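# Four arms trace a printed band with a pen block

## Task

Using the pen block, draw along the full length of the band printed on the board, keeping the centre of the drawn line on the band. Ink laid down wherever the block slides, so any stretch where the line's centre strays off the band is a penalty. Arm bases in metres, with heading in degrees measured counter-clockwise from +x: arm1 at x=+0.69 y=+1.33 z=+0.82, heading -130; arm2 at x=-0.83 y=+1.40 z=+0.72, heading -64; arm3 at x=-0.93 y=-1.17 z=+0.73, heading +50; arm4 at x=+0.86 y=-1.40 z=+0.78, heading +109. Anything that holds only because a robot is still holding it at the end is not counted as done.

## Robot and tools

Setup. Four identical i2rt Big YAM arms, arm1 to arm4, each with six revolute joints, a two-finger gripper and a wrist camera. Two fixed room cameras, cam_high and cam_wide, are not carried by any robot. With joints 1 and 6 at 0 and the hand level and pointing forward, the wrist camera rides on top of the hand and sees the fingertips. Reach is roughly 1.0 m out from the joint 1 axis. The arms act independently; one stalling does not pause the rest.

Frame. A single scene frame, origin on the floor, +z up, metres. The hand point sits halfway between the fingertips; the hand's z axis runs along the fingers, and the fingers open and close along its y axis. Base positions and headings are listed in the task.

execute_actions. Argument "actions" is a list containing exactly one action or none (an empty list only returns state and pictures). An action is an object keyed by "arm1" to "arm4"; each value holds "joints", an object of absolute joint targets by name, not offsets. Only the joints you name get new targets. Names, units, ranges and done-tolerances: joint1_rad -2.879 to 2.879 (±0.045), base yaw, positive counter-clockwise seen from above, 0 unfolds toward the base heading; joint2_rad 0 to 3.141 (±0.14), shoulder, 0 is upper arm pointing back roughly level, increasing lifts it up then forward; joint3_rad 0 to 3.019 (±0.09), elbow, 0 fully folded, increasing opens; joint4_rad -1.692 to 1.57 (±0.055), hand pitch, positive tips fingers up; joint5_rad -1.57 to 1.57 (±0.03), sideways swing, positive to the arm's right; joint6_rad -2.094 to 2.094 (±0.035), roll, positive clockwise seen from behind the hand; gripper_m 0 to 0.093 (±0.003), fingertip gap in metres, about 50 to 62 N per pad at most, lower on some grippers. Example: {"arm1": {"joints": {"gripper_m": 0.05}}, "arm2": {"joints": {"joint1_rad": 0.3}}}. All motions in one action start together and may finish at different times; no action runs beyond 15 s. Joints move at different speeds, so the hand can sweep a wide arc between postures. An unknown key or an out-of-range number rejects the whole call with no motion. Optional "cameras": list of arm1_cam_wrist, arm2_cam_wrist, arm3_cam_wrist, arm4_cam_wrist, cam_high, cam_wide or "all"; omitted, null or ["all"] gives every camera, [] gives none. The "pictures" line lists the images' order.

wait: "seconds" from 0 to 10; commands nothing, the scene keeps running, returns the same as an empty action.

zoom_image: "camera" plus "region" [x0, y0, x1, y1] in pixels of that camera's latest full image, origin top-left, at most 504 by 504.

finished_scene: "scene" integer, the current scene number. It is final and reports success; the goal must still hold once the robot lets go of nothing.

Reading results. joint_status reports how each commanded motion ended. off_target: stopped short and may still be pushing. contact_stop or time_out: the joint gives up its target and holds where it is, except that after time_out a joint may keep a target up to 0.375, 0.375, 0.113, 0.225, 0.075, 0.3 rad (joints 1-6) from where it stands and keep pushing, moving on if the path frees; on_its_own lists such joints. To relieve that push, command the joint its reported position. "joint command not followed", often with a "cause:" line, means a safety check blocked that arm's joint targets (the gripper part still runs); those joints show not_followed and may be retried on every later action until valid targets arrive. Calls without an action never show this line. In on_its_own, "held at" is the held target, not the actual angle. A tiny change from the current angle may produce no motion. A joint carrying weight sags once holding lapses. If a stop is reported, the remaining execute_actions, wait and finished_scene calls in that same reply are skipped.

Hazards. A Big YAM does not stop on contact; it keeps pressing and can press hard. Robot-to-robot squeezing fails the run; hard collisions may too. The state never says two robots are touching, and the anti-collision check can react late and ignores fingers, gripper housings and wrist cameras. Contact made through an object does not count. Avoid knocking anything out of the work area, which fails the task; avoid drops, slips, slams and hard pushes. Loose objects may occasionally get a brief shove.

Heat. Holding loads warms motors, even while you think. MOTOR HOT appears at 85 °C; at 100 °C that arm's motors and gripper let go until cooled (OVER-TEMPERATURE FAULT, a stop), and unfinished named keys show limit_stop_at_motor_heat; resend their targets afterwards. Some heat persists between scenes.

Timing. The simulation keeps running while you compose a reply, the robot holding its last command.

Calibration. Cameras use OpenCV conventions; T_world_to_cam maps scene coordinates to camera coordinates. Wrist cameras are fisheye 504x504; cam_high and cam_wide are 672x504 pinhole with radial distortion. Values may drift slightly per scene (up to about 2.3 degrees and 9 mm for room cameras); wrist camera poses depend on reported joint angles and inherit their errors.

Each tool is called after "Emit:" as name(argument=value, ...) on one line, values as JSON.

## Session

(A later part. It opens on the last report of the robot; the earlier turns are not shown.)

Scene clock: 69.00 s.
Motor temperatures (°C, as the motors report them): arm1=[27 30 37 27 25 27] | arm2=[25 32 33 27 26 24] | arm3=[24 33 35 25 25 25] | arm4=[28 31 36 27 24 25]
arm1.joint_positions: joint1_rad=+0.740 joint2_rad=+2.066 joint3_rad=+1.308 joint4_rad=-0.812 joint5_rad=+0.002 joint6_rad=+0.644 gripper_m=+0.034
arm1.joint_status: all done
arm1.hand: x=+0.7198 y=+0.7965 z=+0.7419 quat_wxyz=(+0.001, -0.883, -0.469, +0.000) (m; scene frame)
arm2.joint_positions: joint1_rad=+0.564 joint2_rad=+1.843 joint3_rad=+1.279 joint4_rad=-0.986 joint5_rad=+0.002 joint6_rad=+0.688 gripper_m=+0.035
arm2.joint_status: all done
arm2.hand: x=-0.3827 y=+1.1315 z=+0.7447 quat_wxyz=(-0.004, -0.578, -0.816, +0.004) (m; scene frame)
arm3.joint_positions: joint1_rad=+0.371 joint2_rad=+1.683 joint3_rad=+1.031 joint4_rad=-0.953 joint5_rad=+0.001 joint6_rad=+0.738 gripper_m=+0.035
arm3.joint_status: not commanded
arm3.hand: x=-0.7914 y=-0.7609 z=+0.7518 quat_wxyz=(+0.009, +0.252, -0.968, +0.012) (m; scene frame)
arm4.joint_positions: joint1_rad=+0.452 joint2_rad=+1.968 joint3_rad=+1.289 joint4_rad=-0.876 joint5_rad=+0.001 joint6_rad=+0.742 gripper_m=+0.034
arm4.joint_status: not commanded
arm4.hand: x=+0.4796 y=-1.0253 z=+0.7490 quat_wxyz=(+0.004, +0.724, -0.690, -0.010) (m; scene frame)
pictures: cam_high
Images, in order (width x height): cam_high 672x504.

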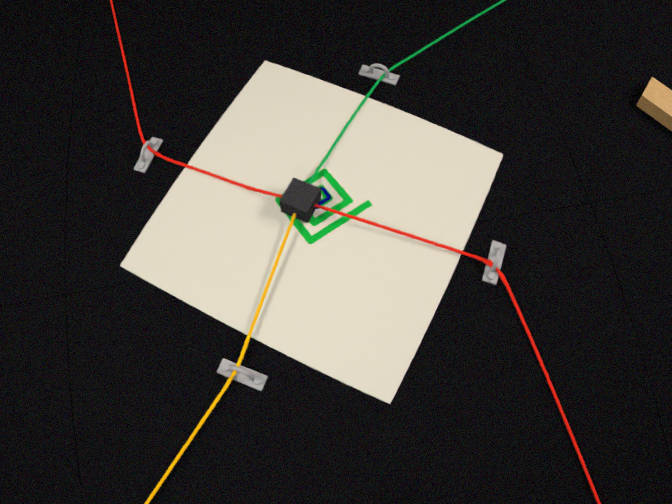

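Emit:
execute_actions(actions=[{"arm2":{"joints":{"joint1_rad":0.604}},"arm1":{"joints":{"joint1_rad":0.771}}}], cameras=["cam_high"])

Emit:
zoom_image(camera="cam_high", region=[260, 140, 390, 270])

Scene clock: 70.97 s.
Motor temperatures (°C, as the motors report them): arm1=[27 30 37 27 25 27] | arm2=[25 32 33 27 26 24] | arm3=[24 33 35 25 25 25] | arm4=[28 31 36 27 24 25]
arm1.joint_positions: joint1_rad=+0.763 joint2_rad=+2.066 joint3_rad=+1.308 joint4_rad=-0.812 joint5_rad=+0.002 joint6_rad=+0.644 gripper_m=+0.034
arm1.joint_status: all done
arm1.hand: x=+0.7325 y=+0.7972 z=+0.7419 quat_wxyz=(+0.001, -0.878, -0.479, +0.000) (m; scene frame)
arm2.joint_positions: joint1_rad=+0.595 joint2_rad=+1.843 joint3_rad=+1.279 joint4_rad=-0.986 joint5_rad=+0.003 joint6_rad=+0.689 gripper_m=+0.035
arm2.joint_status: all done
arm2.hand: x=-0.3748 y=+1.1450 z=+0.7446 quat_wxyz=(-0.004, -0.566, -0.825, +0.004) (m; scene frame)
arm3.joint_positions: joint1_rad=+0.371 joint2_rad=+1.683 joint3_rad=+1.031 joint4_rad=-0.953 joint5_rad=+0.001 joint6_rad=+0.738 gripper_m=+0.035
arm3.joint_status: not commanded
arm3.hand: x=-0.7914 y=-0.7609 z=+0.7518 quat_wxyz=(+0.009, +0.252, -0.968, +0.012) (m; scene frame)
arm4.joint_positions: joint1_rad=+0.452 joint2_rad=+1.968 joint3_rad=+1.289 joint4_rad=-0.876 joint5_rad=+0.001 joint6_rad=+0.742 gripper_m=+0.034
arm4.joint_status: not commanded
arm4.hand: x=+0.4796 y=-1.0253 z=+0.7490 quat_wxyz=(+0.004, +0.724, -0.690, -0.010) (m; scene frame)
pictures: cam_high
Images, in order (width x height): cam_high 672x504.

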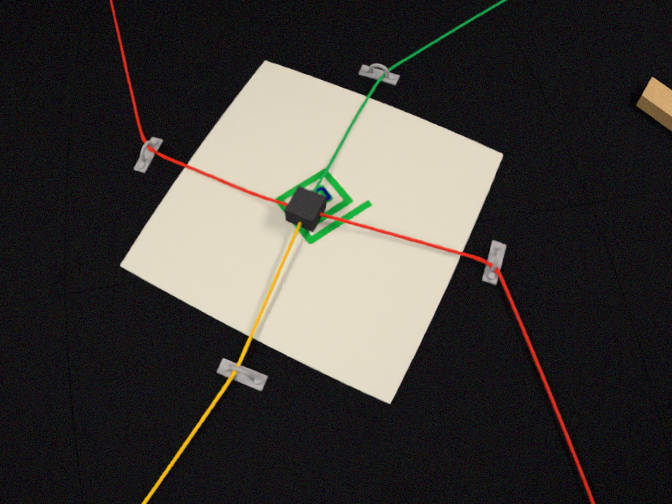

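Region (260, 140, 390, 270) of cam_high's 672x504 image, scaled by 3.877, with more detail than that image has.

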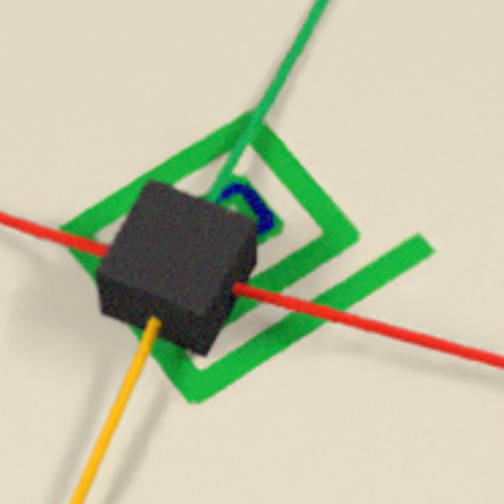

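Emit:
execute_actions(actions=[{"arm2":{"joints":{"joint1_rad":0.638}},"arm1":{"joints":{"joint1_rad":0.781}}}], cameras=["cam_high"])

Emit:
zoom_image(camera="cam_high", region=[260, 140, 390, 270])

Scene clock: 73.17 s.
Motor temperatures (°C, as the motors report them): arm1=[27 30 37 27 25 27] | arm2=[25 32 33 27 26 24] | arm3=[24 33 35 25 25 25] | arm4=[28 31 36 27 24 25]
arm1.joint_positions: joint1_rad=+0.771 joint2_rad=+2.066 joint3_rad=+1.308 joint4_rad=-0.812 joint5_rad=+0.002 joint6_rad=+0.644 gripper_m=+0.034
arm1.joint_status: all done
arm1.hand: x=+0.7366 y=+0.7975 z=+0.7419 quat_wxyz=(+0.001, -0.876, -0.482, +0.000) (m; scene frame)
arm2.joint_positions: joint1_rad=+0.625 joint2_rad=+1.843 joint3_rad=+1.281 joint4_rad=-0.986 joint5_rad=+0.006 joint6_rad=+0.690 gripper_m=+0.035
arm2.joint_status: all done
arm2.hand: x=-0.3670 y=+1.1581 z=+0.7448 quat_wxyz=(-0.005, -0.553, -0.833, +0.005) (m; scene frame)
arm3.joint_positions: joint1_rad=+0.371 joint2_rad=+1.683 joint3_rad=+1.031 joint4_rad=-0.953 joint5_rad=+0.001 joint6_rad=+0.738 gripper_m=+0.035
arm3.joint_status: not commanded
arm3.hand: x=-0.7914 y=-0.7609 z=+0.7518 quat_wxyz=(+0.009, +0.252, -0.968, +0.012) (m; scene frame)
arm4.joint_positions: joint1_rad=+0.452 joint2_rad=+1.968 joint3_rad=+1.289 joint4_rad=-0.876 joint5_rad=+0.001 joint6_rad=+0.742 gripper_m=+0.034
arm4.joint_status: not commanded
arm4.hand: x=+0.4796 y=-1.0253 z=+0.7490 quat_wxyz=(+0.004, +0.724, -0.690, -0.010) (m; scene frame)
pictures: cam_high
Images, in order (width x height): cam_high 672x504.

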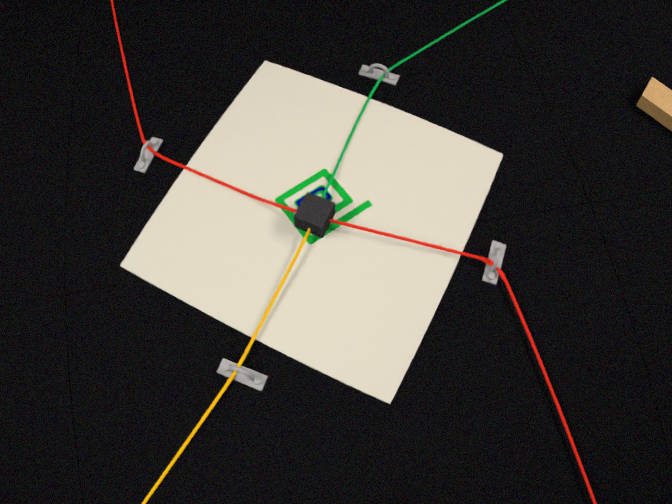

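Region (260, 140, 390, 270) of cam_high's 672x504 image, scaled by 3.877, with more detail than that image has.

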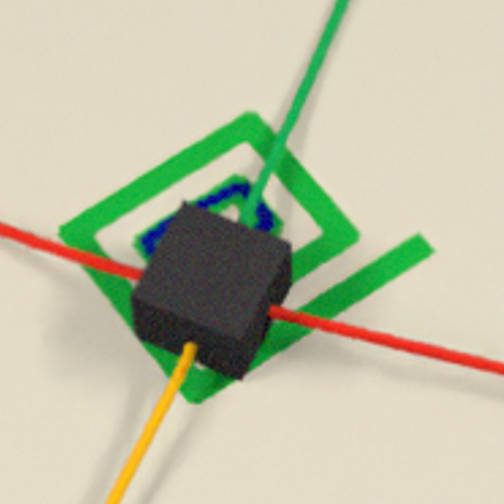

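Emit:
execute_actions(actions=[{"arm4":{"joints":{"joint1_rad":0.35}},"arm3":{"joints":{"joint1_rad":0.425}},"arm1":{"joints":{"joint1_rad":0.57}}}], cameras=[])

Emit:
execute_actions(actions=[{"arm2":{"joints":{"joint1_rad":0.648}},"arm3":{"joints":{"joint1_rad":0.465}}}], cameras=["cam_high"])

Emit:
zoom_image(camera="cam_high", region=[260, 140, 390, 270])

Scene clock: 76.23 s.
Motor temperatures (°C, as the motors report them): arm1=[27 30 37 27 25 27] | arm2=[25 32 33 27 26 24] | arm3=[24 33 35 25 25 25] | arm4=[28 31 36 27 24 25]
arm1.joint_positions: joint1_rad=+0.571 joint2_rad=+2.066 joint3_rad=+1.308 joint4_rad=-0.812 joint5_rad=+0.001 joint6_rad=+0.644 gripper_m=+0.034
arm1.joint_status: all done
arm1.hand: x=+0.6291 y=+0.7999 z=+0.7420 quat_wxyz=(+0.002, -0.920, -0.392, +0.000) (m; scene frame)
arm2.joint_positions: joint1_rad=+0.625 joint2_rad=+1.843 joint3_rad=+1.281 joint4_rad=-0.986 joint5_rad=+0.006 joint6_rad=+0.690 gripper_m=+0.035
arm2.joint_status: not commanded
arm2.hand: x=-0.3670 y=+1.1581 z=+0.7448 quat_wxyz=(-0.005, -0.553, -0.833, +0.005) (m; scene frame)
arm3.joint_positions: joint1_rad=+0.421 joint2_rad=+1.683 joint3_rad=+1.031 joint4_rad=-0.953 joint5_rad=+0.001 joint6_rad=+0.738 gripper_m=+0.035
arm3.joint_status: all done
arm3.hand: x=-0.8121 y=-0.7545 z=+0.7519 quat_wxyz=(+0.008, +0.277, -0.961, +0.013) (m; scene frame)
arm4.joint_positions: joint1_rad=+0.340 joint2_rad=+1.968 joint3_rad=+1.289 joint4_rad=-0.876 joint5_rad=+0.001 joint6_rad=+0.742 gripper_m=+0.034
arm4.joint_status: all done
arm4.hand: x=+0.5239 y=-0.9854 z=+0.7485 quat_wxyz=(+0.003, +0.684, -0.729, -0.010) (m; scene frame)
pictures: none
No camera images: the call's "cameras" was empty. Leave "cameras" out to get every camera's image.

Scene clock: 76.97 s.
Motor temperatures (°C, as the motors report them): arm1=[27 30 37 27 25 27] | arm2=[25 32 33 27 26 24] | arm3=[24 33 35 25 25 25] | arm4=[28 31 36 27 24 25]
arm1.joint_positions: joint1_rad=+0.571 joint2_rad=+2.066 joint3_rad=+1.308 joint4_rad=-0.812 joint5_rad=+0.001 joint6_rad=+0.644 gripper_m=+0.034
arm1.joint_status: not commanded
arm1.hand: x=+0.6291 y=+0.7999 z=+0.7420 quat_wxyz=(+0.002, -0.920, -0.392, +0.000) (m; scene frame)
arm2.joint_positions: joint1_rad=+0.635 joint2_rad=+1.843 joint3_rad=+1.281 joint4_rad=-0.986 joint5_rad=+0.004 joint6_rad=+0.690 gripper_m=+0.035
arm2.joint_status: all done
arm2.hand: x=-0.3647 y=+1.1626 z=+0.7448 quat_wxyz=(-0.005, -0.550, -0.835, +0.004) (m; scene frame)
arm3.joint_positions: joint1_rad=+0.455 joint2_rad=+1.683 joint3_rad=+1.031 joint4_rad=-0.953 joint5_rad=+0.001 joint6_rad=+0.738 gripper_m=+0.035
arm3.joint_status: all done
arm3.hand: x=-0.8259 y=-0.7509 z=+0.7519 quat_wxyz=(+0.008, +0.293, -0.956, +0.013) (m; scene frame)
arm4.joint_positions: joint1_rad=+0.340 joint2_rad=+1.968 joint3_rad=+1.289 joint4_rad=-0.876 joint5_rad=+0.001 joint6_rad=+0.742 gripper_m=+0.034
arm4.joint_status: not commanded
arm4.hand: x=+0.5239 y=-0.9854 z=+0.7485 quat_wxyz=(+0.003, +0.684, -0.729, -0.010) (m; scene frame)
pictures: cam_high
Images, in order (width x height): cam_high 672x504.

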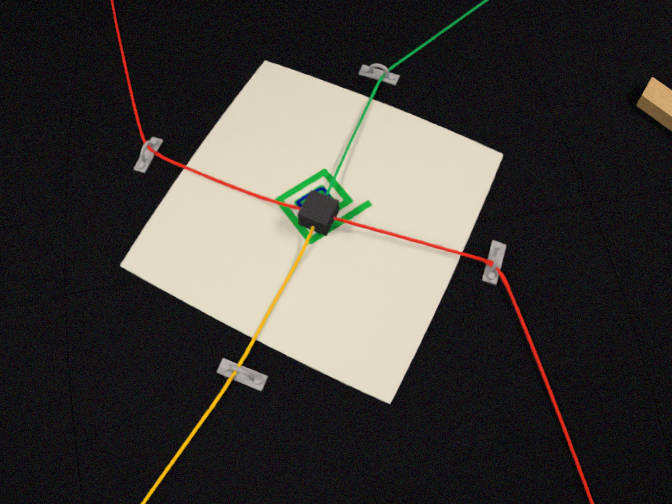

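Region (260, 140, 390, 270) of cam_high's 672x504 image, scaled by 3.877, with more detail than that image has.

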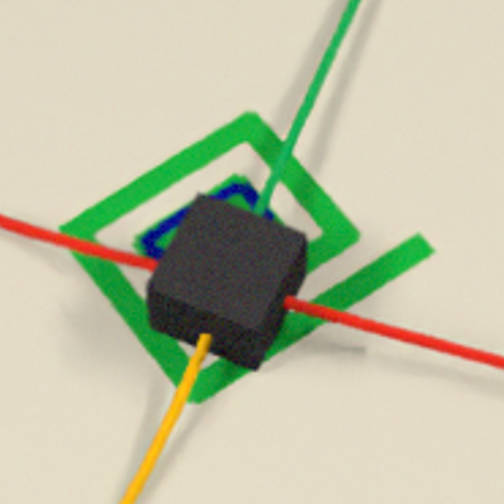

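Emit:
execute_actions(actions=[{"arm2":{"joints":{"joint1_rad":0.676}},"arm3":{"joints":{"joint1_rad":0.517}}}], cameras=["cam_high"])

Emit:
zoom_image(camera="cam_high", region=[260, 140, 390, 270])

Scene clock: 79.07 s.
Motor temperatures (°C, as the motors report them): arm1=[27 30 37 27 25 27] | arm2=[25 32 33 27 26 24] | arm3=[24 33 35 25 25 25] | arm4=[28 31 36 27 24 25]
arm1.joint_positions: joint1_rad=+0.571 joint2_rad=+2.066 joint3_rad=+1.308 joint4_rad=-0.812 joint5_rad=+0.001 joint6_rad=+0.644 gripper_m=+0.034
arm1.joint_status: not commanded
arm1.hand: x=+0.6291 y=+0.7999 z=+0.7420 quat_wxyz=(+0.002, -0.920, -0.392, +0.000) (m; scene frame)
arm2.joint_positions: joint1_rad=+0.666 joint2_rad=+1.843 joint3_rad=+1.281 joint4_rad=-0.986 joint5_rad=+0.003 joint6_rad=+0.690 gripper_m=+0.035
arm2.joint_status: all done
arm2.hand: x=-0.3573 y=+1.1774 z=+0.7447 quat_wxyz=(-0.005, -0.537, -0.844, +0.004) (m; scene frame)
arm3.joint_positions: joint1_rad=+0.510 joint2_rad=+1.683 joint3_rad=+1.031 joint4_rad=-0.953 joint5_rad=+0.001 joint6_rad=+0.738 gripper_m=+0.035
arm3.joint_status: all done
arm3.hand: x=-0.8490 y=-0.7459 z=+0.7520 quat_wxyz=(+0.008, +0.319, -0.948, +0.013) (m; scene frame)
arm4.joint_positions: joint1_rad=+0.340 joint2_rad=+1.968 joint3_rad=+1.289 joint4_rad=-0.876 joint5_rad=+0.001 joint6_rad=+0.742 gripper_m=+0.034
arm4.joint_status: not commanded
arm4.hand: x=+0.5239 y=-0.9854 z=+0.7485 quat_wxyz=(+0.003, +0.684, -0.729, -0.010) (m; scene frame)
pictures: cam_high
Images, in order (width x height): cam_high 672x504.

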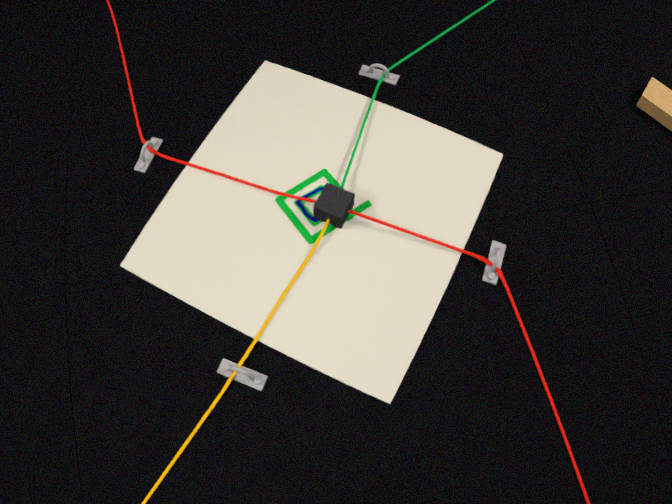

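Region (260, 140, 390, 270) of cam_high's 672x504 image, scaled by 3.877, with more detail than that image has.

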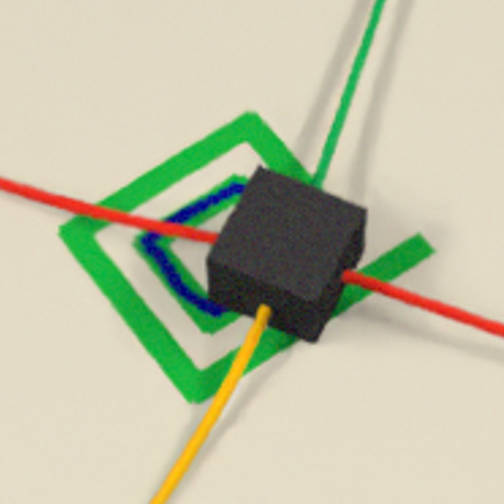

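Emit:
execute_actions(actions=[{"arm2":{"joints":{"joint1_rad":0.699}},"arm3":{"joints":{"joint1_rad":0.577}},"arm1":{"joints":{"joint1_rad":0.5}}}], cameras=["cam_high"])

Emit:
zoom_image(camera="cam_high", region=[260, 140, 390, 270])

Scene clock: 81.33 s.
Motor temperatures (°C, as the motors report them): arm1=[27 30 37 27 25 27] | arm2=[25 32 33 27 26 24] | arm3=[24 33 36 25 25 25] | arm4=[28 31 36 27 24 25]
arm1.joint_positions: joint1_rad=+0.493 joint2_rad=+2.066 joint3_rad=+1.308 joint4_rad=-0.812 joint5_rad=+0.001 joint6_rad=+0.644 gripper_m=+0.034
arm1.joint_status: all done
arm1.hand: x=+0.5873 y=+0.8067 z=+0.7420 quat_wxyz=(+0.002, -0.935, -0.356, +0.000) (m; scene frame)
arm2.joint_positions: joint1_rad=+0.689 joint2_rad=+1.843 joint3_rad=+1.281 joint4_rad=-0.986 joint5_rad=+0.004 joint6_rad=+0.690 gripper_m=+0.035
arm2.joint_status: all done
arm2.hand: x=-0.3525 y=+1.1878 z=+0.7447 quat_wxyz=(-0.005, -0.527, -0.850, +0.004) (m; scene frame)
arm3.joint_positions: joint1_rad=+0.570 joint2_rad=+1.683 joint3_rad=+1.031 joint4_rad=-0.953 joint5_rad=+0.003 joint6_rad=+0.738 gripper_m=+0.035
arm3.joint_status: all done
arm3.hand: x=-0.8740 y=-0.7420 z=+0.7520 quat_wxyz=(+0.006, +0.347, -0.938, +0.014) (m; scene frame)
arm4.joint_positions: joint1_rad=+0.340 joint2_rad=+1.968 joint3_rad=+1.289 joint4_rad=-0.876 joint5_rad=+0.001 joint6_rad=+0.742 gripper_m=+0.034
arm4.joint_status: not commanded
arm4.hand: x=+0.5239 y=-0.9854 z=+0.7485 quat_wxyz=(+0.003, +0.684, -0.729, -0.010) (m; scene frame)
pictures: cam_high
Images, in order (width x height): cam_high 672x504.

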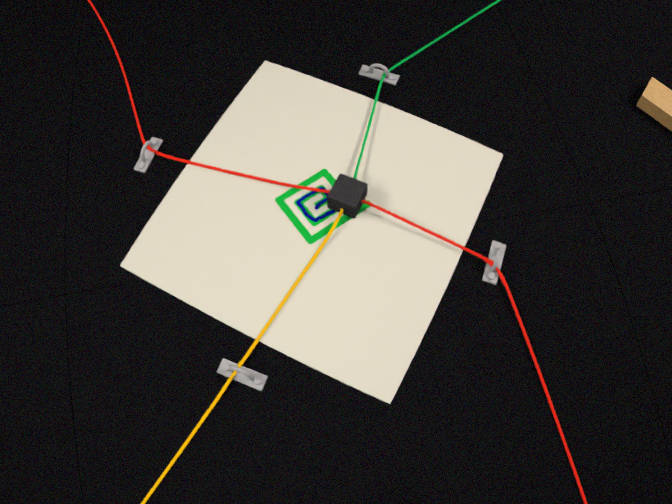

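Region (260, 140, 390, 270) of cam_high's 672x504 image, scaled by 3.877, with more detail than that image has.

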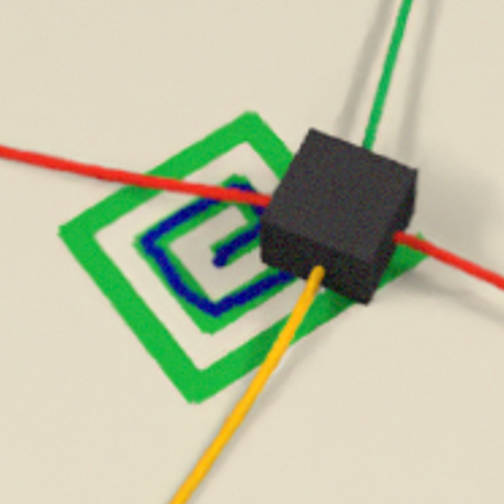

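Emit:
execute_actions(actions=[{"arm2":{"joints":{"joint1_rad":0.5}},"arm4":{"joints":{"joint1_rad":0.39}}}], cameras=["cam_high"])

Emit:
zoom_image(camera="cam_high", region=[260, 140, 390, 270])

Scene clock: 84.13 s.
Motor temperatures (°C, as the motors report them): arm1=[27 30 38 27 25 27] | arm2=[25 32 33 27 26 24] | arm3=[24 33 36 25 25 25] | arm4=[28 31 37 27 24 25]
arm1.joint_positions: joint1_rad=+0.493 joint2_rad=+2.066 joint3_rad=+1.308 joint4_rad=-0.812 joint5_rad=+0.001 joint6_rad=+0.644 gripper_m=+0.034
arm1.joint_status: not commanded
arm1.hand: x=+0.5873 y=+0.8067 z=+0.7420 quat_wxyz=(+0.002, -0.935, -0.356, +0.000) (m; scene frame)
arm2.joint_positions: joint1_rad=+0.497 joint2_rad=+1.843 joint3_rad=+1.281 joint4_rad=-0.986 joint5_rad=+0.002 joint6_rad=+0.690 gripper_m=+0.035
arm2.joint_status: all done
arm2.hand: x=-0.4014 y=+1.1020 z=+0.7453 quat_wxyz=(-0.005, -0.606, -0.795, +0.004) (m; scene frame)
arm3.joint_positions: joint1_rad=+0.570 joint2_rad=+1.683 joint3_rad=+1.031 joint4_rad=-0.953 joint5_rad=+0.003 joint6_rad=+0.738 gripper_m=+0.035
arm3.joint_status: not commanded
arm3.hand: x=-0.8740 y=-0.7420 z=+0.7520 quat_wxyz=(+0.006, +0.347, -0.938, +0.014) (m; scene frame)
arm4.joint_positions: joint1_rad=+0.389 joint2_rad=+1.968 joint3_rad=+1.289 joint4_rad=-0.876 joint5_rad=+0.001 joint6_rad=+0.742 gripper_m=+0.034
arm4.joint_status: all done
arm4.hand: x=+0.5039 y=-1.0023 z=+0.7488 quat_wxyz=(+0.003, +0.702, -0.712, -0.010) (m; scene frame)
pictures: cam_high
Images, in order (width x height): cam_high 672x504.

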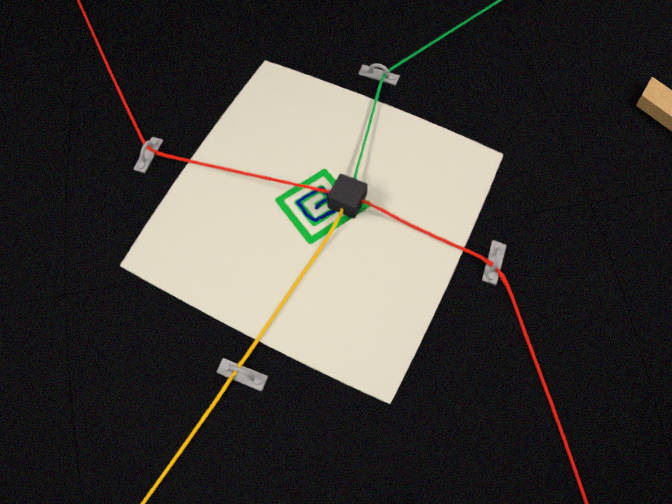

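Region (260, 140, 390, 270) of cam_high's 672x504 image, scaled by 3.877, with more detail than that image has.

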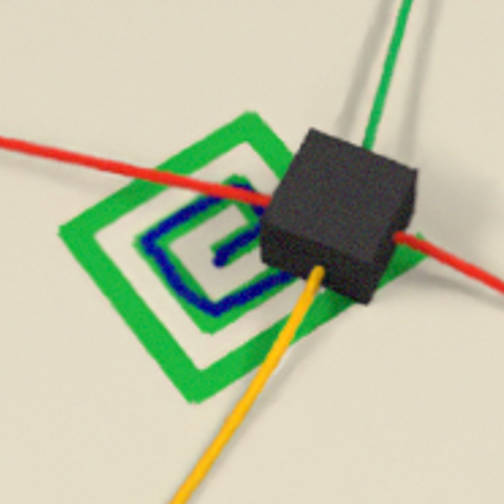

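Emit:
execute_actions(actions=[{"arm3":{"joints":{"joint1_rad":0.602}},"arm4":{"joints":{"joint1_rad":0.437}}}], cameras=["cam_high"])

Emit:
zoom_image(camera="cam_high", region=[260, 140, 390, 270])

Scene clock: 88.80 s.
Motor temperatures (°C, as the motors report them): arm1=[27 30 38 27 25 27] | arm2=[25 32 33 27 26 24] | arm3=[24 33 36 25 25 25] | arm4=[28 31 37 27 24 25]
arm1.joint_positions: joint1_rad=+0.493 joint2_rad=+2.066 joint3_rad=+1.308 joint4_rad=-0.812 joint5_rad=+0.001 joint6_rad=+0.644 gripper_m=+0.034
arm1.joint_status: not commanded
arm1.hand: x=+0.5873 y=+0.8067 z=+0.7420 quat_wxyz=(+0.002, -0.935, -0.356, +0.000) (m; scene frame)
arm2.joint_positions: joint1_rad=+0.497 joint2_rad=+1.843 joint3_rad=+1.281 joint4_rad=-0.986 joint5_rad=+0.002 joint6_rad=+0.690 gripper_m=+0.035
arm2.joint_status: not commanded
arm2.hand: x=-0.4014 y=+1.1020 z=+0.7453 quat_wxyz=(-0.005, -0.606, -0.795, +0.004) (m; scene frame)
arm3.joint_positions: joint1_rad=+0.587 joint2_rad=+1.683 joint3_rad=+1.031 joint4_rad=-0.953 joint5_rad=+0.003 joint6_rad=+0.738 gripper_m=+0.035
arm3.joint_status: all done
arm3.hand: x=-0.8813 y=-0.7411 z=+0.7520 quat_wxyz=(+0.006, +0.355, -0.935, +0.014) (m; scene frame)
arm4.joint_positions: joint1_rad=+0.432 joint2_rad=+1.968 joint3_rad=+1.289 joint4_rad=-0.876 joint5_rad=+0.001 joint6_rad=+0.742 gripper_m=+0.034
arm4.joint_status: all done
arm4.hand: x=+0.4871 y=-1.0179 z=+0.7490 quat_wxyz=(+0.004, +0.717, -0.697, -0.010) (m; scene frame)
pictures: cam_high
Images, in order (width x height): cam_high 672x504.

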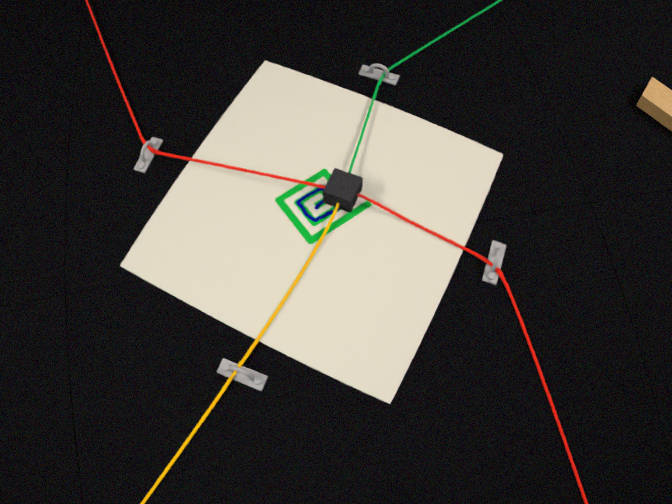

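Region (260, 140, 390, 270) of cam_high's 672x504 image, scaled by 3.877, with more detail than that image has.

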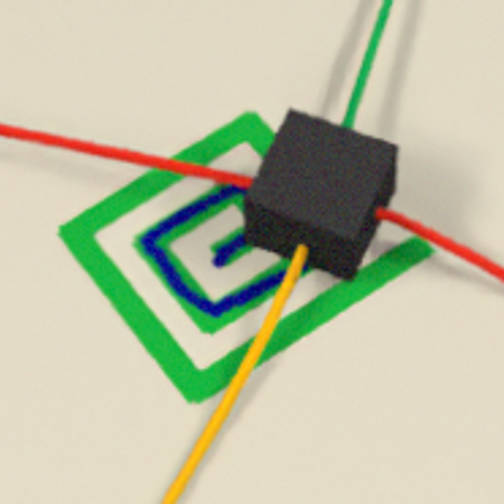

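Emit:
execute_actions(actions=[{"arm3":{"joints":{"joint1_rad":0.635}},"arm4":{"joints":{"joint1_rad":0.497}}}], cameras=["cam_high"])

Emit:
zoom_image(camera="cam_high", region=[260, 140, 390, 270])

Scene clock: 91.90 s.
Motor temperatures (°C, as the motors report them): arm1=[27 30 38 27 25 27] | arm2=[25 32 33 27 26 24] | arm3=[24 33 36 25 25 25] | arm4=[28 31 37 27 24 25]
arm1.joint_positions: joint1_rad=+0.493 joint2_rad=+2.066 joint3_rad=+1.308 joint4_rad=-0.812 joint5_rad=+0.001 joint6_rad=+0.644 gripper_m=+0.034
arm1.joint_status: not commanded
arm1.hand: x=+0.5873 y=+0.8067 z=+0.7420 quat_wxyz=(+0.002, -0.935, -0.356, +0.000) (m; scene frame)
arm2.joint_positions: joint1_rad=+0.497 joint2_rad=+1.843 joint3_rad=+1.281 joint4_rad=-0.986 joint5_rad=+0.002 joint6_rad=+0.690 gripper_m=+0.035
arm2.joint_status: not commanded
arm2.hand: x=-0.4014 y=+1.1020 z=+0.7453 quat_wxyz=(-0.005, -0.606, -0.795, +0.004) (m; scene frame)
arm3.joint_positions: joint1_rad=+0.624 joint2_rad=+1.683 joint3_rad=+1.031 joint4_rad=-0.953 joint5_rad=+0.004 joint6_rad=+0.738 gripper_m=+0.035
arm3.joint_status: all done
arm3.hand: x=-0.8967 y=-0.7397 z=+0.7520 quat_wxyz=(+0.006, +0.372, -0.928, +0.014) (m; scene frame)
arm4.joint_positions: joint1_rad=+0.495 joint2_rad=+1.968 joint3_rad=+1.291 joint4_rad=-0.876 joint5_rad=+0.001 joint6_rad=+0.742 gripper_m=+0.034
arm4.joint_status: all done
arm4.hand: x=+0.4628 y=-1.0413 z=+0.7499 quat_wxyz=(+0.004, +0.739, -0.674, -0.012) (m; scene frame)
pictures: cam_high
Images, in order (width x height): cam_high 672x504.

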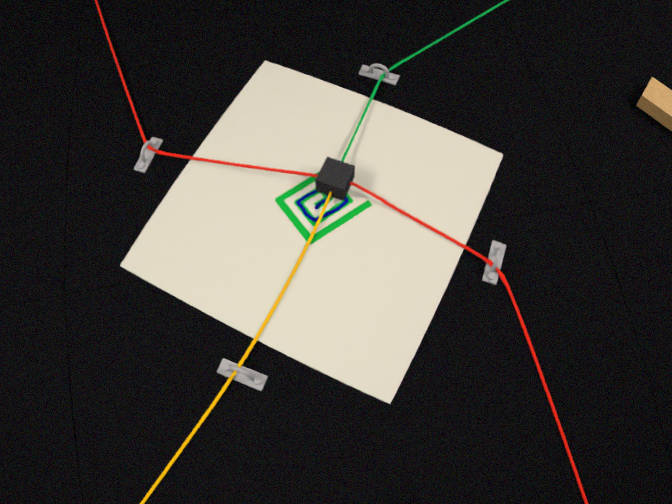

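Region (260, 140, 390, 270) of cam_high's 672x504 image, scaled by 3.877, with more detail than that image has.

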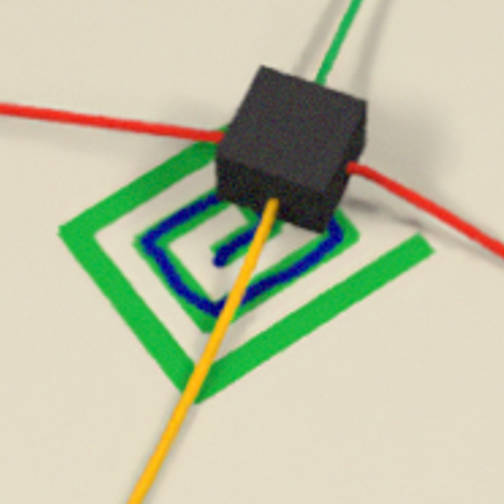

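Emit:
execute_actions(actions=[{"arm3":{"joints":{"joint1_rad":0.664}},"arm4":{"joints":{"joint1_rad":0.554}},"arm2":{"joints":{"joint1_rad":0.42}}}], cameras=["cam_high"])

Emit:
zoom_image(camera="cam_high", region=[260, 140, 390, 270])

Scene clock: 94.20 s.
Motor temperatures (°C, as the motors report them): arm1=[27 30 38 27 25 27] | arm2=[25 32 33 27 26 24] | arm3=[24 33 36 25 25 25] | arm4=[28 31 37 27 24 25]
arm1.joint_positions: joint1_rad=+0.493 joint2_rad=+2.066 joint3_rad=+1.308 joint4_rad=-0.812 joint5_rad=+0.001 joint6_rad=+0.644 gripper_m=+0.034
arm1.joint_status: not commanded
arm1.hand: x=+0.5873 y=+0.8067 z=+0.7420 quat_wxyz=(+0.002, -0.935, -0.356, +0.000) (m; scene frame)
arm2.joint_positions: joint1_rad=+0.412 joint2_rad=+1.843 joint3_rad=+1.281 joint4_rad=-0.986 joint5_rad=+0.000 joint6_rad=+0.690 gripper_m=+0.035
arm2.joint_status: all done
arm2.hand: x=-0.4280 y=+1.0673 z=+0.7456 quat_wxyz=(-0.005, -0.639, -0.769, +0.004) (m; scene frame)
arm3.joint_positions: joint1_rad=+0.651 joint2_rad=+1.683 joint3_rad=+1.031 joint4_rad=-0.953 joint5_rad=+0.004 joint6_rad=+0.739 gripper_m=+0.035
arm3.joint_status: all done
arm3.hand: x=-0.9083 y=-0.7390 z=+0.7521 quat_wxyz=(+0.005, +0.384, -0.923, +0.014) (m; scene frame)
arm4.joint_positions: joint1_rad=+0.549 joint2_rad=+1.968 joint3_rad=+1.292 joint4_rad=-0.876 joint5_rad=+0.002 joint6_rad=+0.742 gripper_m=+0.034
arm4.joint_status: all done
arm4.hand: x=+0.4441 y=-1.0627 z=+0.7503 quat_wxyz=(+0.003, +0.757, -0.654, -0.012) (m; scene frame)
pictures: cam_high
Images, in order (width x height): cam_high 672x504.

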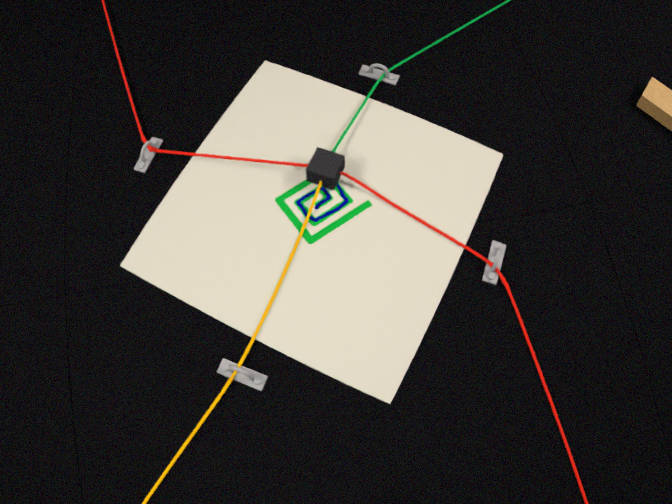

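Region (260, 140, 390, 270) of cam_high's 672x504 image, scaled by 3.877, with more detail than that image has.

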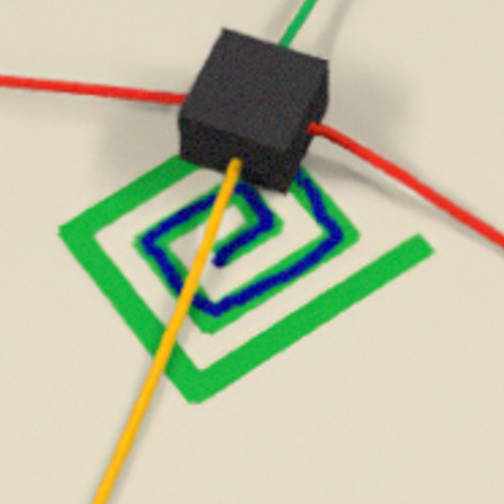

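Emit:
execute_actions(actions=[{"arm3":{"joints":{"joint1_rad":0.4}},"arm1":{"joints":{"joint1_rad":0.54}},"arm4":{"joints":{"joint1_rad":0.572}}}], cameras=["cam_high"])

Emit:
zoom_image(camera="cam_high", region=[260, 140, 390, 270])

Scene clock: 97.53 s.
Motor temperatures (°C, as the motors report them): arm1=[27 30 38 27 25 27] | arm2=[25 32 33 27 26 24] | arm3=[24 33 36 25 25 25] | arm4=[28 31 37 27 24 25]
arm1.joint_positions: joint1_rad=+0.543 joint2_rad=+2.066 joint3_rad=+1.308 joint4_rad=-0.812 joint5_rad=+0.001 joint6_rad=+0.644 gripper_m=+0.034
arm1.joint_status: all done
arm1.hand: x=+0.6142 y=+0.8019 z=+0.7420 quat_wxyz=(+0.002, -0.925, -0.379, +0.000) (m; scene frame)
arm2.joint_positions: joint1_rad=+0.412 joint2_rad=+1.843 joint3_rad=+1.281 joint4_rad=-0.986 joint5_rad=+0.000 joint6_rad=+0.690 gripper_m=+0.035
arm2.joint_status: not commanded
arm2.hand: x=-0.4280 y=+1.0673 z=+0.7456 quat_wxyz=(-0.005, -0.639, -0.769, +0.004) (m; scene frame)
arm3.joint_positions: joint1_rad=+0.388 joint2_rad=+1.683 joint3_rad=+1.031 joint4_rad=-0.953 joint5_rad=+0.001 joint6_rad=+0.739 gripper_m=+0.035
arm3.joint_status: all done
arm3.hand: x=-0.7986 y=-0.7585 z=+0.7519 quat_wxyz=(+0.009, +0.260, -0.965, +0.012) (m; scene frame)
arm4.joint_positions: joint1_rad=+0.555 joint2_rad=+1.968 joint3_rad=+1.292 joint4_rad=-0.876 joint5_rad=+0.002 joint6_rad=+0.742 gripper_m=+0.034
arm4.joint_status: all done
arm4.hand: x=+0.4421 y=-1.0652 z=+0.7503 quat_wxyz=(+0.003, +0.759, -0.652, -0.012) (m; scene frame)
pictures: cam_high
Images, in order (width x height): cam_high 672x504.

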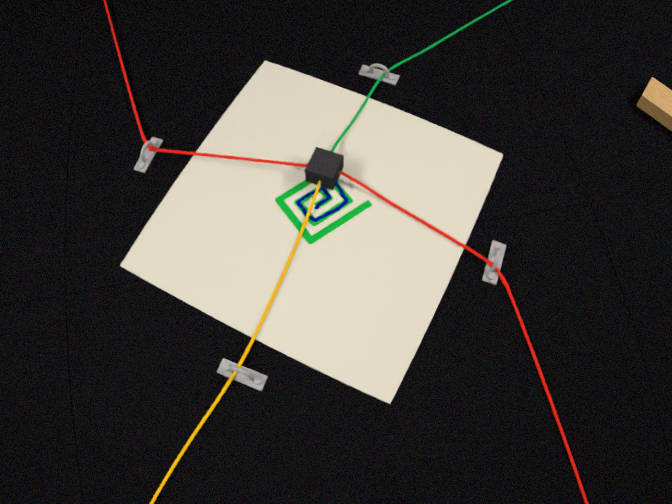

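Region (260, 140, 390, 270) of cam_high's 672x504 image, scaled by 3.877, with more detail than that image has.

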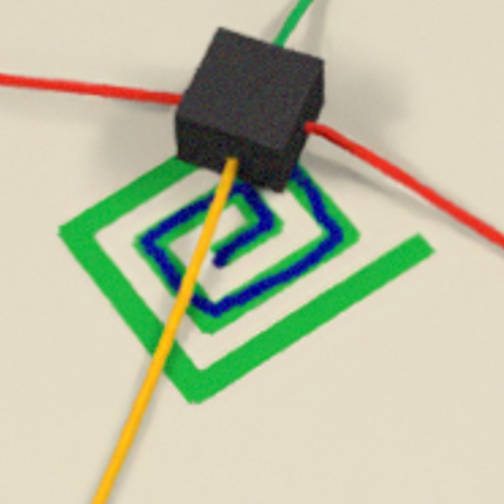

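Emit:
execute_actions(actions=[{"arm1":{"joints":{"joint1_rad":0.586}},"arm4":{"joints":{"joint1_rad":0.584}}}], cameras=["cam_high"])

Emit:
zoom_image(camera="cam_high", region=[260, 140, 390, 270])

Scene clock: 99.83 s.
Motor temperatures (°C, as the motors report them): arm1=[27 30 38 27 25 27] | arm2=[25 32 33 27 26 24] | arm3=[24 33 36 25 25 25] | arm4=[28 31 37 27 24 25]
arm1.joint_positions: joint1_rad=+0.585 joint2_rad=+2.066 joint3_rad=+1.308 joint4_rad=-0.812 joint5_rad=+0.001 joint6_rad=+0.644 gripper_m=+0.034
arm1.joint_status: all done
arm1.hand: x=+0.6364 y=+0.7988 z=+0.7421 quat_wxyz=(+0.001, -0.917, -0.399, +0.000) (m; scene frame)
arm2.joint_positions: joint1_rad=+0.412 joint2_rad=+1.843 joint3_rad=+1.281 joint4_rad=-0.986 joint5_rad=+0.000 joint6_rad=+0.690 gripper_m=+0.035
arm2.joint_status: not commanded
arm2.hand: x=-0.4280 y=+1.0673 z=+0.7456 quat_wxyz=(-0.005, -0.639, -0.769, +0.004) (m; scene frame)
arm3.joint_positions: joint1_rad=+0.388 joint2_rad=+1.683 joint3_rad=+1.031 joint4_rad=-0.953 joint5_rad=+0.001 joint6_rad=+0.739 gripper_m=+0.035
arm3.joint_status: not commanded
arm3.hand: x=-0.7986 y=-0.7585 z=+0.7519 quat_wxyz=(+0.009, +0.260, -0.965, +0.012) (m; scene frame)
arm4.joint_positions: joint1_rad=+0.571 joint2_rad=+1.968 joint3_rad=+1.292 joint4_rad=-0.876 joint5_rad=+0.002 joint6_rad=+0.742 gripper_m=+0.034
arm4.joint_status: all done
arm4.hand: x=+0.4369 y=-1.0718 z=+0.7504 quat_wxyz=(+0.003, +0.764, -0.646, -0.012) (m; scene frame)
pictures: cam_high
Images, in order (width x height): cam_high 672x504.

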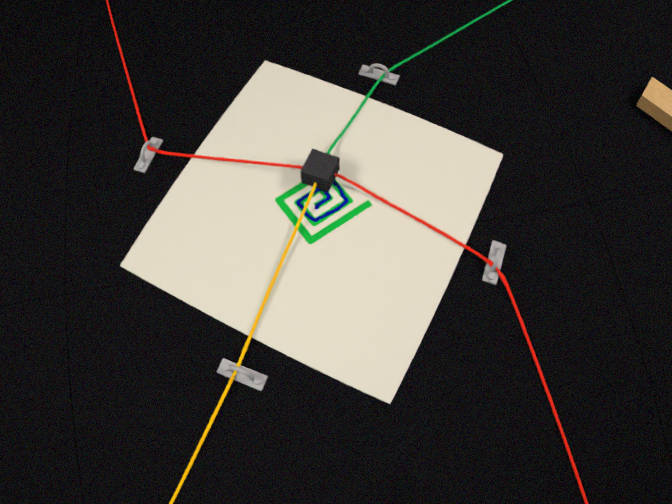

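Region (260, 140, 390, 270) of cam_high's 672x504 image, scaled by 3.877, with more detail than that image has.

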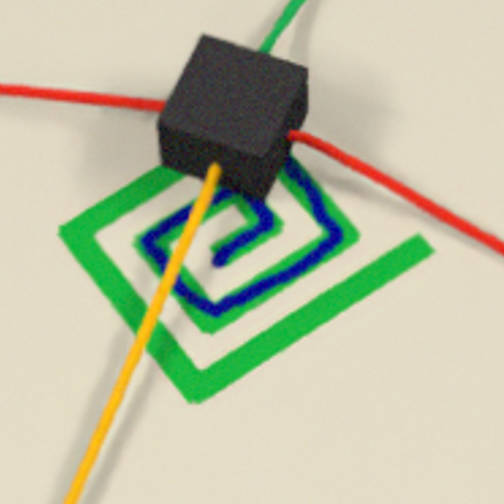

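Emit:
execute_actions(actions=[{"arm1":{"joints":{"joint1_rad":0.637}},"arm4":{"joints":{"joint1_rad":0.619}}}], cameras=["cam_high"])

Emit:
zoom_image(camera="cam_high", region=[260, 140, 390, 270])

Scene clock: 102.23 s.
Motor temperatures (°C, as the motors report them): arm1=[27 30 38 27 25 27] | arm2=[25 32 33 27 26 24] | arm3=[24 33 36 25 25 25] | arm4=[28 31 37 27 24 25]
arm1.joint_positions: joint1_rad=+0.638 joint2_rad=+2.066 joint3_rad=+1.308 joint4_rad=-0.812 joint5_rad=+0.001 joint6_rad=+0.644 gripper_m=+0.034
arm1.joint_status: all done
arm1.hand: x=+0.6649 y=+0.7965 z=+0.7420 quat_wxyz=(+0.001, -0.906, -0.423, +0.000) (m; scene frame)
arm2.joint_positions: joint1_rad=+0.412 joint2_rad=+1.843 joint3_rad=+1.281 joint4_rad=-0.986 joint5_rad=+0.000 joint6_rad=+0.690 gripper_m=+0.035
arm2.joint_status: not commanded
arm2.hand: x=-0.4280 y=+1.0673 z=+0.7456 quat_wxyz=(-0.005, -0.639, -0.769, +0.004) (m; scene frame)
arm3.joint_positions: joint1_rad=+0.388 joint2_rad=+1.683 joint3_rad=+1.031 joint4_rad=-0.953 joint5_rad=+0.001 joint6_rad=+0.739 gripper_m=+0.035
arm3.joint_status: not commanded
arm3.hand: x=-0.7986 y=-0.7585 z=+0.7519 quat_wxyz=(+0.009, +0.260, -0.965, +0.012) (m; scene frame)
arm4.joint_positions: joint1_rad=+0.610 joint2_rad=+1.968 joint3_rad=+1.294 joint4_rad=-0.876 joint5_rad=+0.004 joint6_rad=+0.742 gripper_m=+0.034
arm4.joint_status: all done
arm4.hand: x=+0.4235 y=-1.0878 z=+0.7512 quat_wxyz=(+0.003, +0.776, -0.630, -0.013) (m; scene frame)
pictures: cam_high
Images, in order (width x height): cam_high 672x504.

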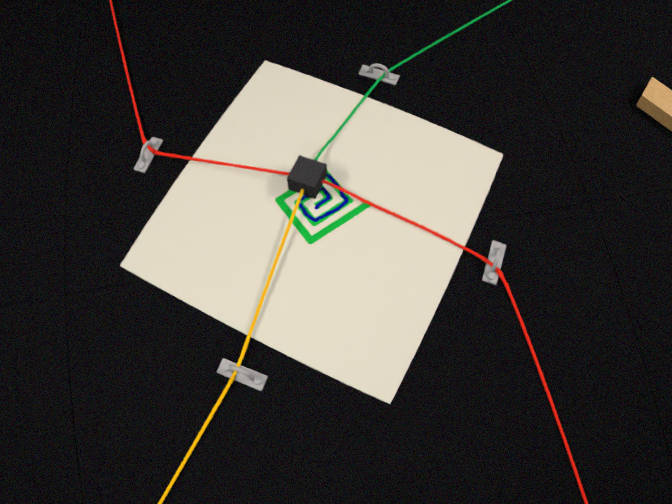

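Region (260, 140, 390, 270) of cam_high's 672x504 image, scaled by 3.877, with more detail than that image has.

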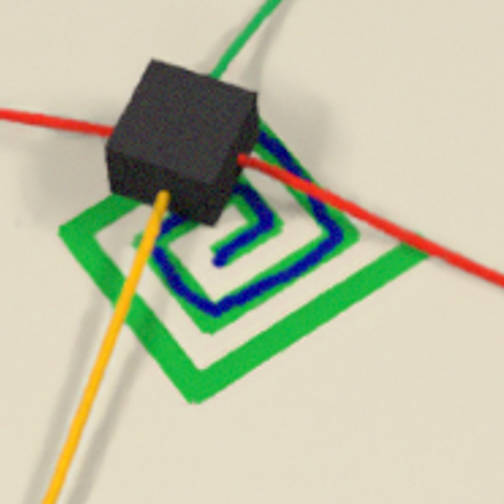

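Emit:
execute_actions(actions=[{"arm1":{"joints":{"joint1_rad":0.702}},"arm4":{"joints":{"joint1_rad":0.654}}}], cameras=["cam_high"])

Emit:
zoom_image(camera="cam_high", region=[260, 140, 390, 270])

Scene clock: 105.70 s.
Motor temperatures (°C, as the motors report them): arm1=[27 30 38 27 25 27] | arm2=[25 32 33 27 26 24] | arm3=[24 33 36 25 25 25] | arm4=[28 31 37 27 24 25]
arm1.joint_positions: joint1_rad=+0.704 joint2_rad=+2.066 joint3_rad=+1.308 joint4_rad=-0.812 joint5_rad=+0.002 joint6_rad=+0.644 gripper_m=+0.034
arm1.joint_status: all done
arm1.hand: x=+0.7004 y=+0.7957 z=+0.7420 quat_wxyz=(+0.001, -0.892, -0.452, +0.000) (m; scene frame)
arm2.joint_positions: joint1_rad=+0.412 joint2_rad=+1.843 joint3_rad=+1.281 joint4_rad=-0.986 joint5_rad=+0.000 joint6_rad=+0.690 gripper_m=+0.035
arm2.joint_status: not commanded
arm2.hand: x=-0.4280 y=+1.0673 z=+0.7456 quat_wxyz=(-0.005, -0.639, -0.769, +0.004) (m; scene frame)
arm3.joint_positions: joint1_rad=+0.388 joint2_rad=+1.683 joint3_rad=+1.031 joint4_rad=-0.953 joint5_rad=+0.001 joint6_rad=+0.739 gripper_m=+0.035
arm3.joint_status: not commanded
arm3.hand: x=-0.7986 y=-0.7585 z=+0.7519 quat_wxyz=(+0.009, +0.260, -0.965, +0.012) (m; scene frame)
arm4.joint_positions: joint1_rad=+0.647 joint2_rad=+1.968 joint3_rad=+1.294 joint4_rad=-0.876 joint5_rad=+0.004 joint6_rad=+0.742 gripper_m=+0.034
arm4.joint_status: all done
arm4.hand: x=+0.4123 y=-1.1039 z=+0.7514 quat_wxyz=(+0.003, +0.788, -0.616, -0.013) (m; scene frame)
pictures: cam_high
Images, in order (width x height): cam_high 672x504.

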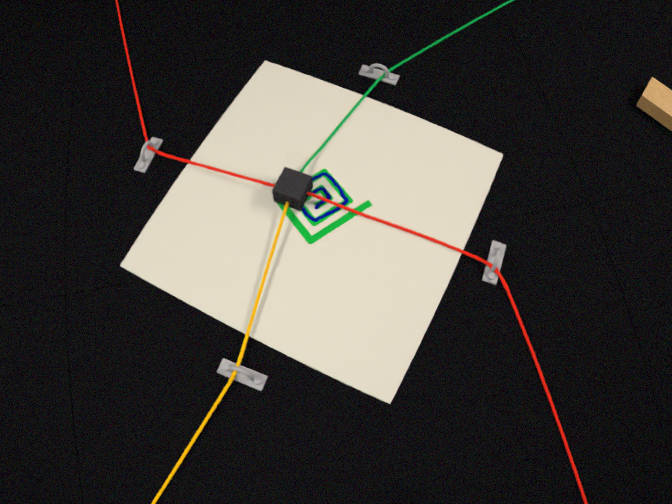

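Region (260, 140, 390, 270) of cam_high's 672x504 image, scaled by 3.877, with more detail than that image has.

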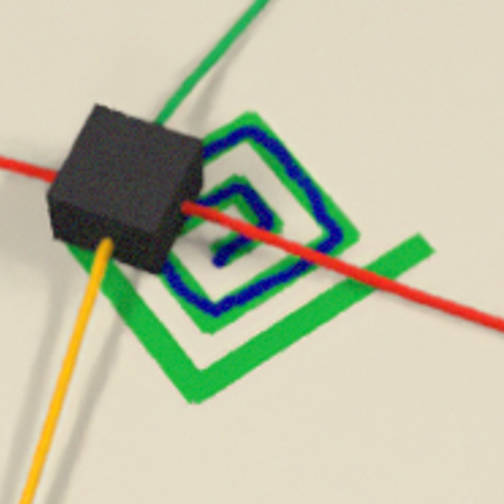

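Emit:
execute_actions(actions=[{"arm1":{"joints":{"joint1_rad":0.743}},"arm4":{"joints":{"joint1_rad":0.688}},"arm3":{"joints":{"joint1_rad":0.28}}}], cameras=["cam_high"])

Emit:
zoom_image(camera="cam_high", region=[260, 140, 390, 270])

Scene clock: 108.07 s.
Motor temperatures (°C, as the motors report them): arm1=[27 30 38 27 25 27] | arm2=[25 32 33 27 26 24] | arm3=[24 33 36 25 25 25] | arm4=[28 32 37 27 24 25]
arm1.joint_positions: joint1_rad=+0.737 joint2_rad=+2.066 joint3_rad=+1.308 joint4_rad=-0.812 joint5_rad=+0.002 joint6_rad=+0.644 gripper_m=+0.034
arm1.joint_status: all done
arm1.hand: x=+0.7185 y=+0.7962 z=+0.7420 quat_wxyz=(+0.001, -0.884, -0.467, +0.000) (m; scene frame)
arm2.joint_positions: joint1_rad=+0.412 joint2_rad=+1.843 joint3_rad=+1.281 joint4_rad=-0.986 joint5_rad=+0.000 joint6_rad=+0.690 gripper_m=+0.035
arm2.joint_status: not commanded
arm2.hand: x=-0.4280 y=+1.0673 z=+0.7456 quat_wxyz=(-0.005, -0.639, -0.769, +0.004) (m; scene frame)
arm3.joint_positions: joint1_rad=+0.273 joint2_rad=+1.683 joint3_rad=+1.031 joint4_rad=-0.953 joint5_rad=+0.001 joint6_rad=+0.739 gripper_m=+0.035
arm3.joint_status: all done
arm3.hand: x=-0.7527 y=-0.7761 z=+0.7517 quat_wxyz=(+0.010, +0.204, -0.979, +0.012) (m; scene frame)
arm4.joint_positions: joint1_rad=+0.675 joint2_rad=+1.968 joint3_rad=+1.294 joint4_rad=-0.876 joint5_rad=+0.004 joint6_rad=+0.742 gripper_m=+0.034
arm4.joint_status: all done
arm4.hand: x=+0.4042 y=-1.1166 z=+0.7515 quat_wxyz=(+0.003, +0.796, -0.605, -0.013) (m; scene frame)
pictures: cam_high
Images, in order (width x height): cam_high 672x504.

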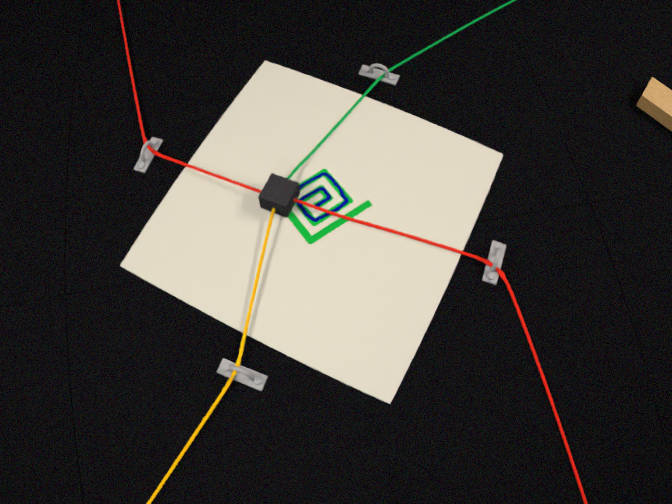

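Region (260, 140, 390, 270) of cam_high's 672x504 image, scaled by 3.877, with more detail than that image has.

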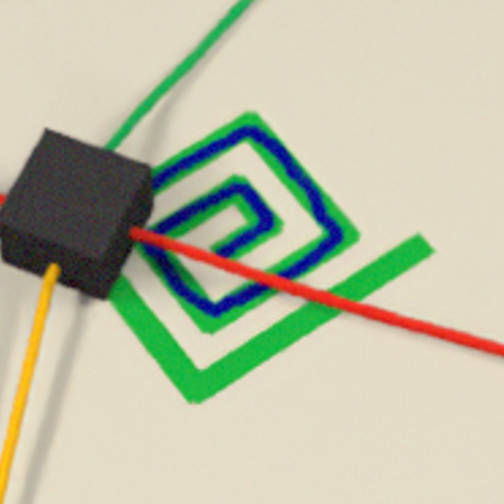

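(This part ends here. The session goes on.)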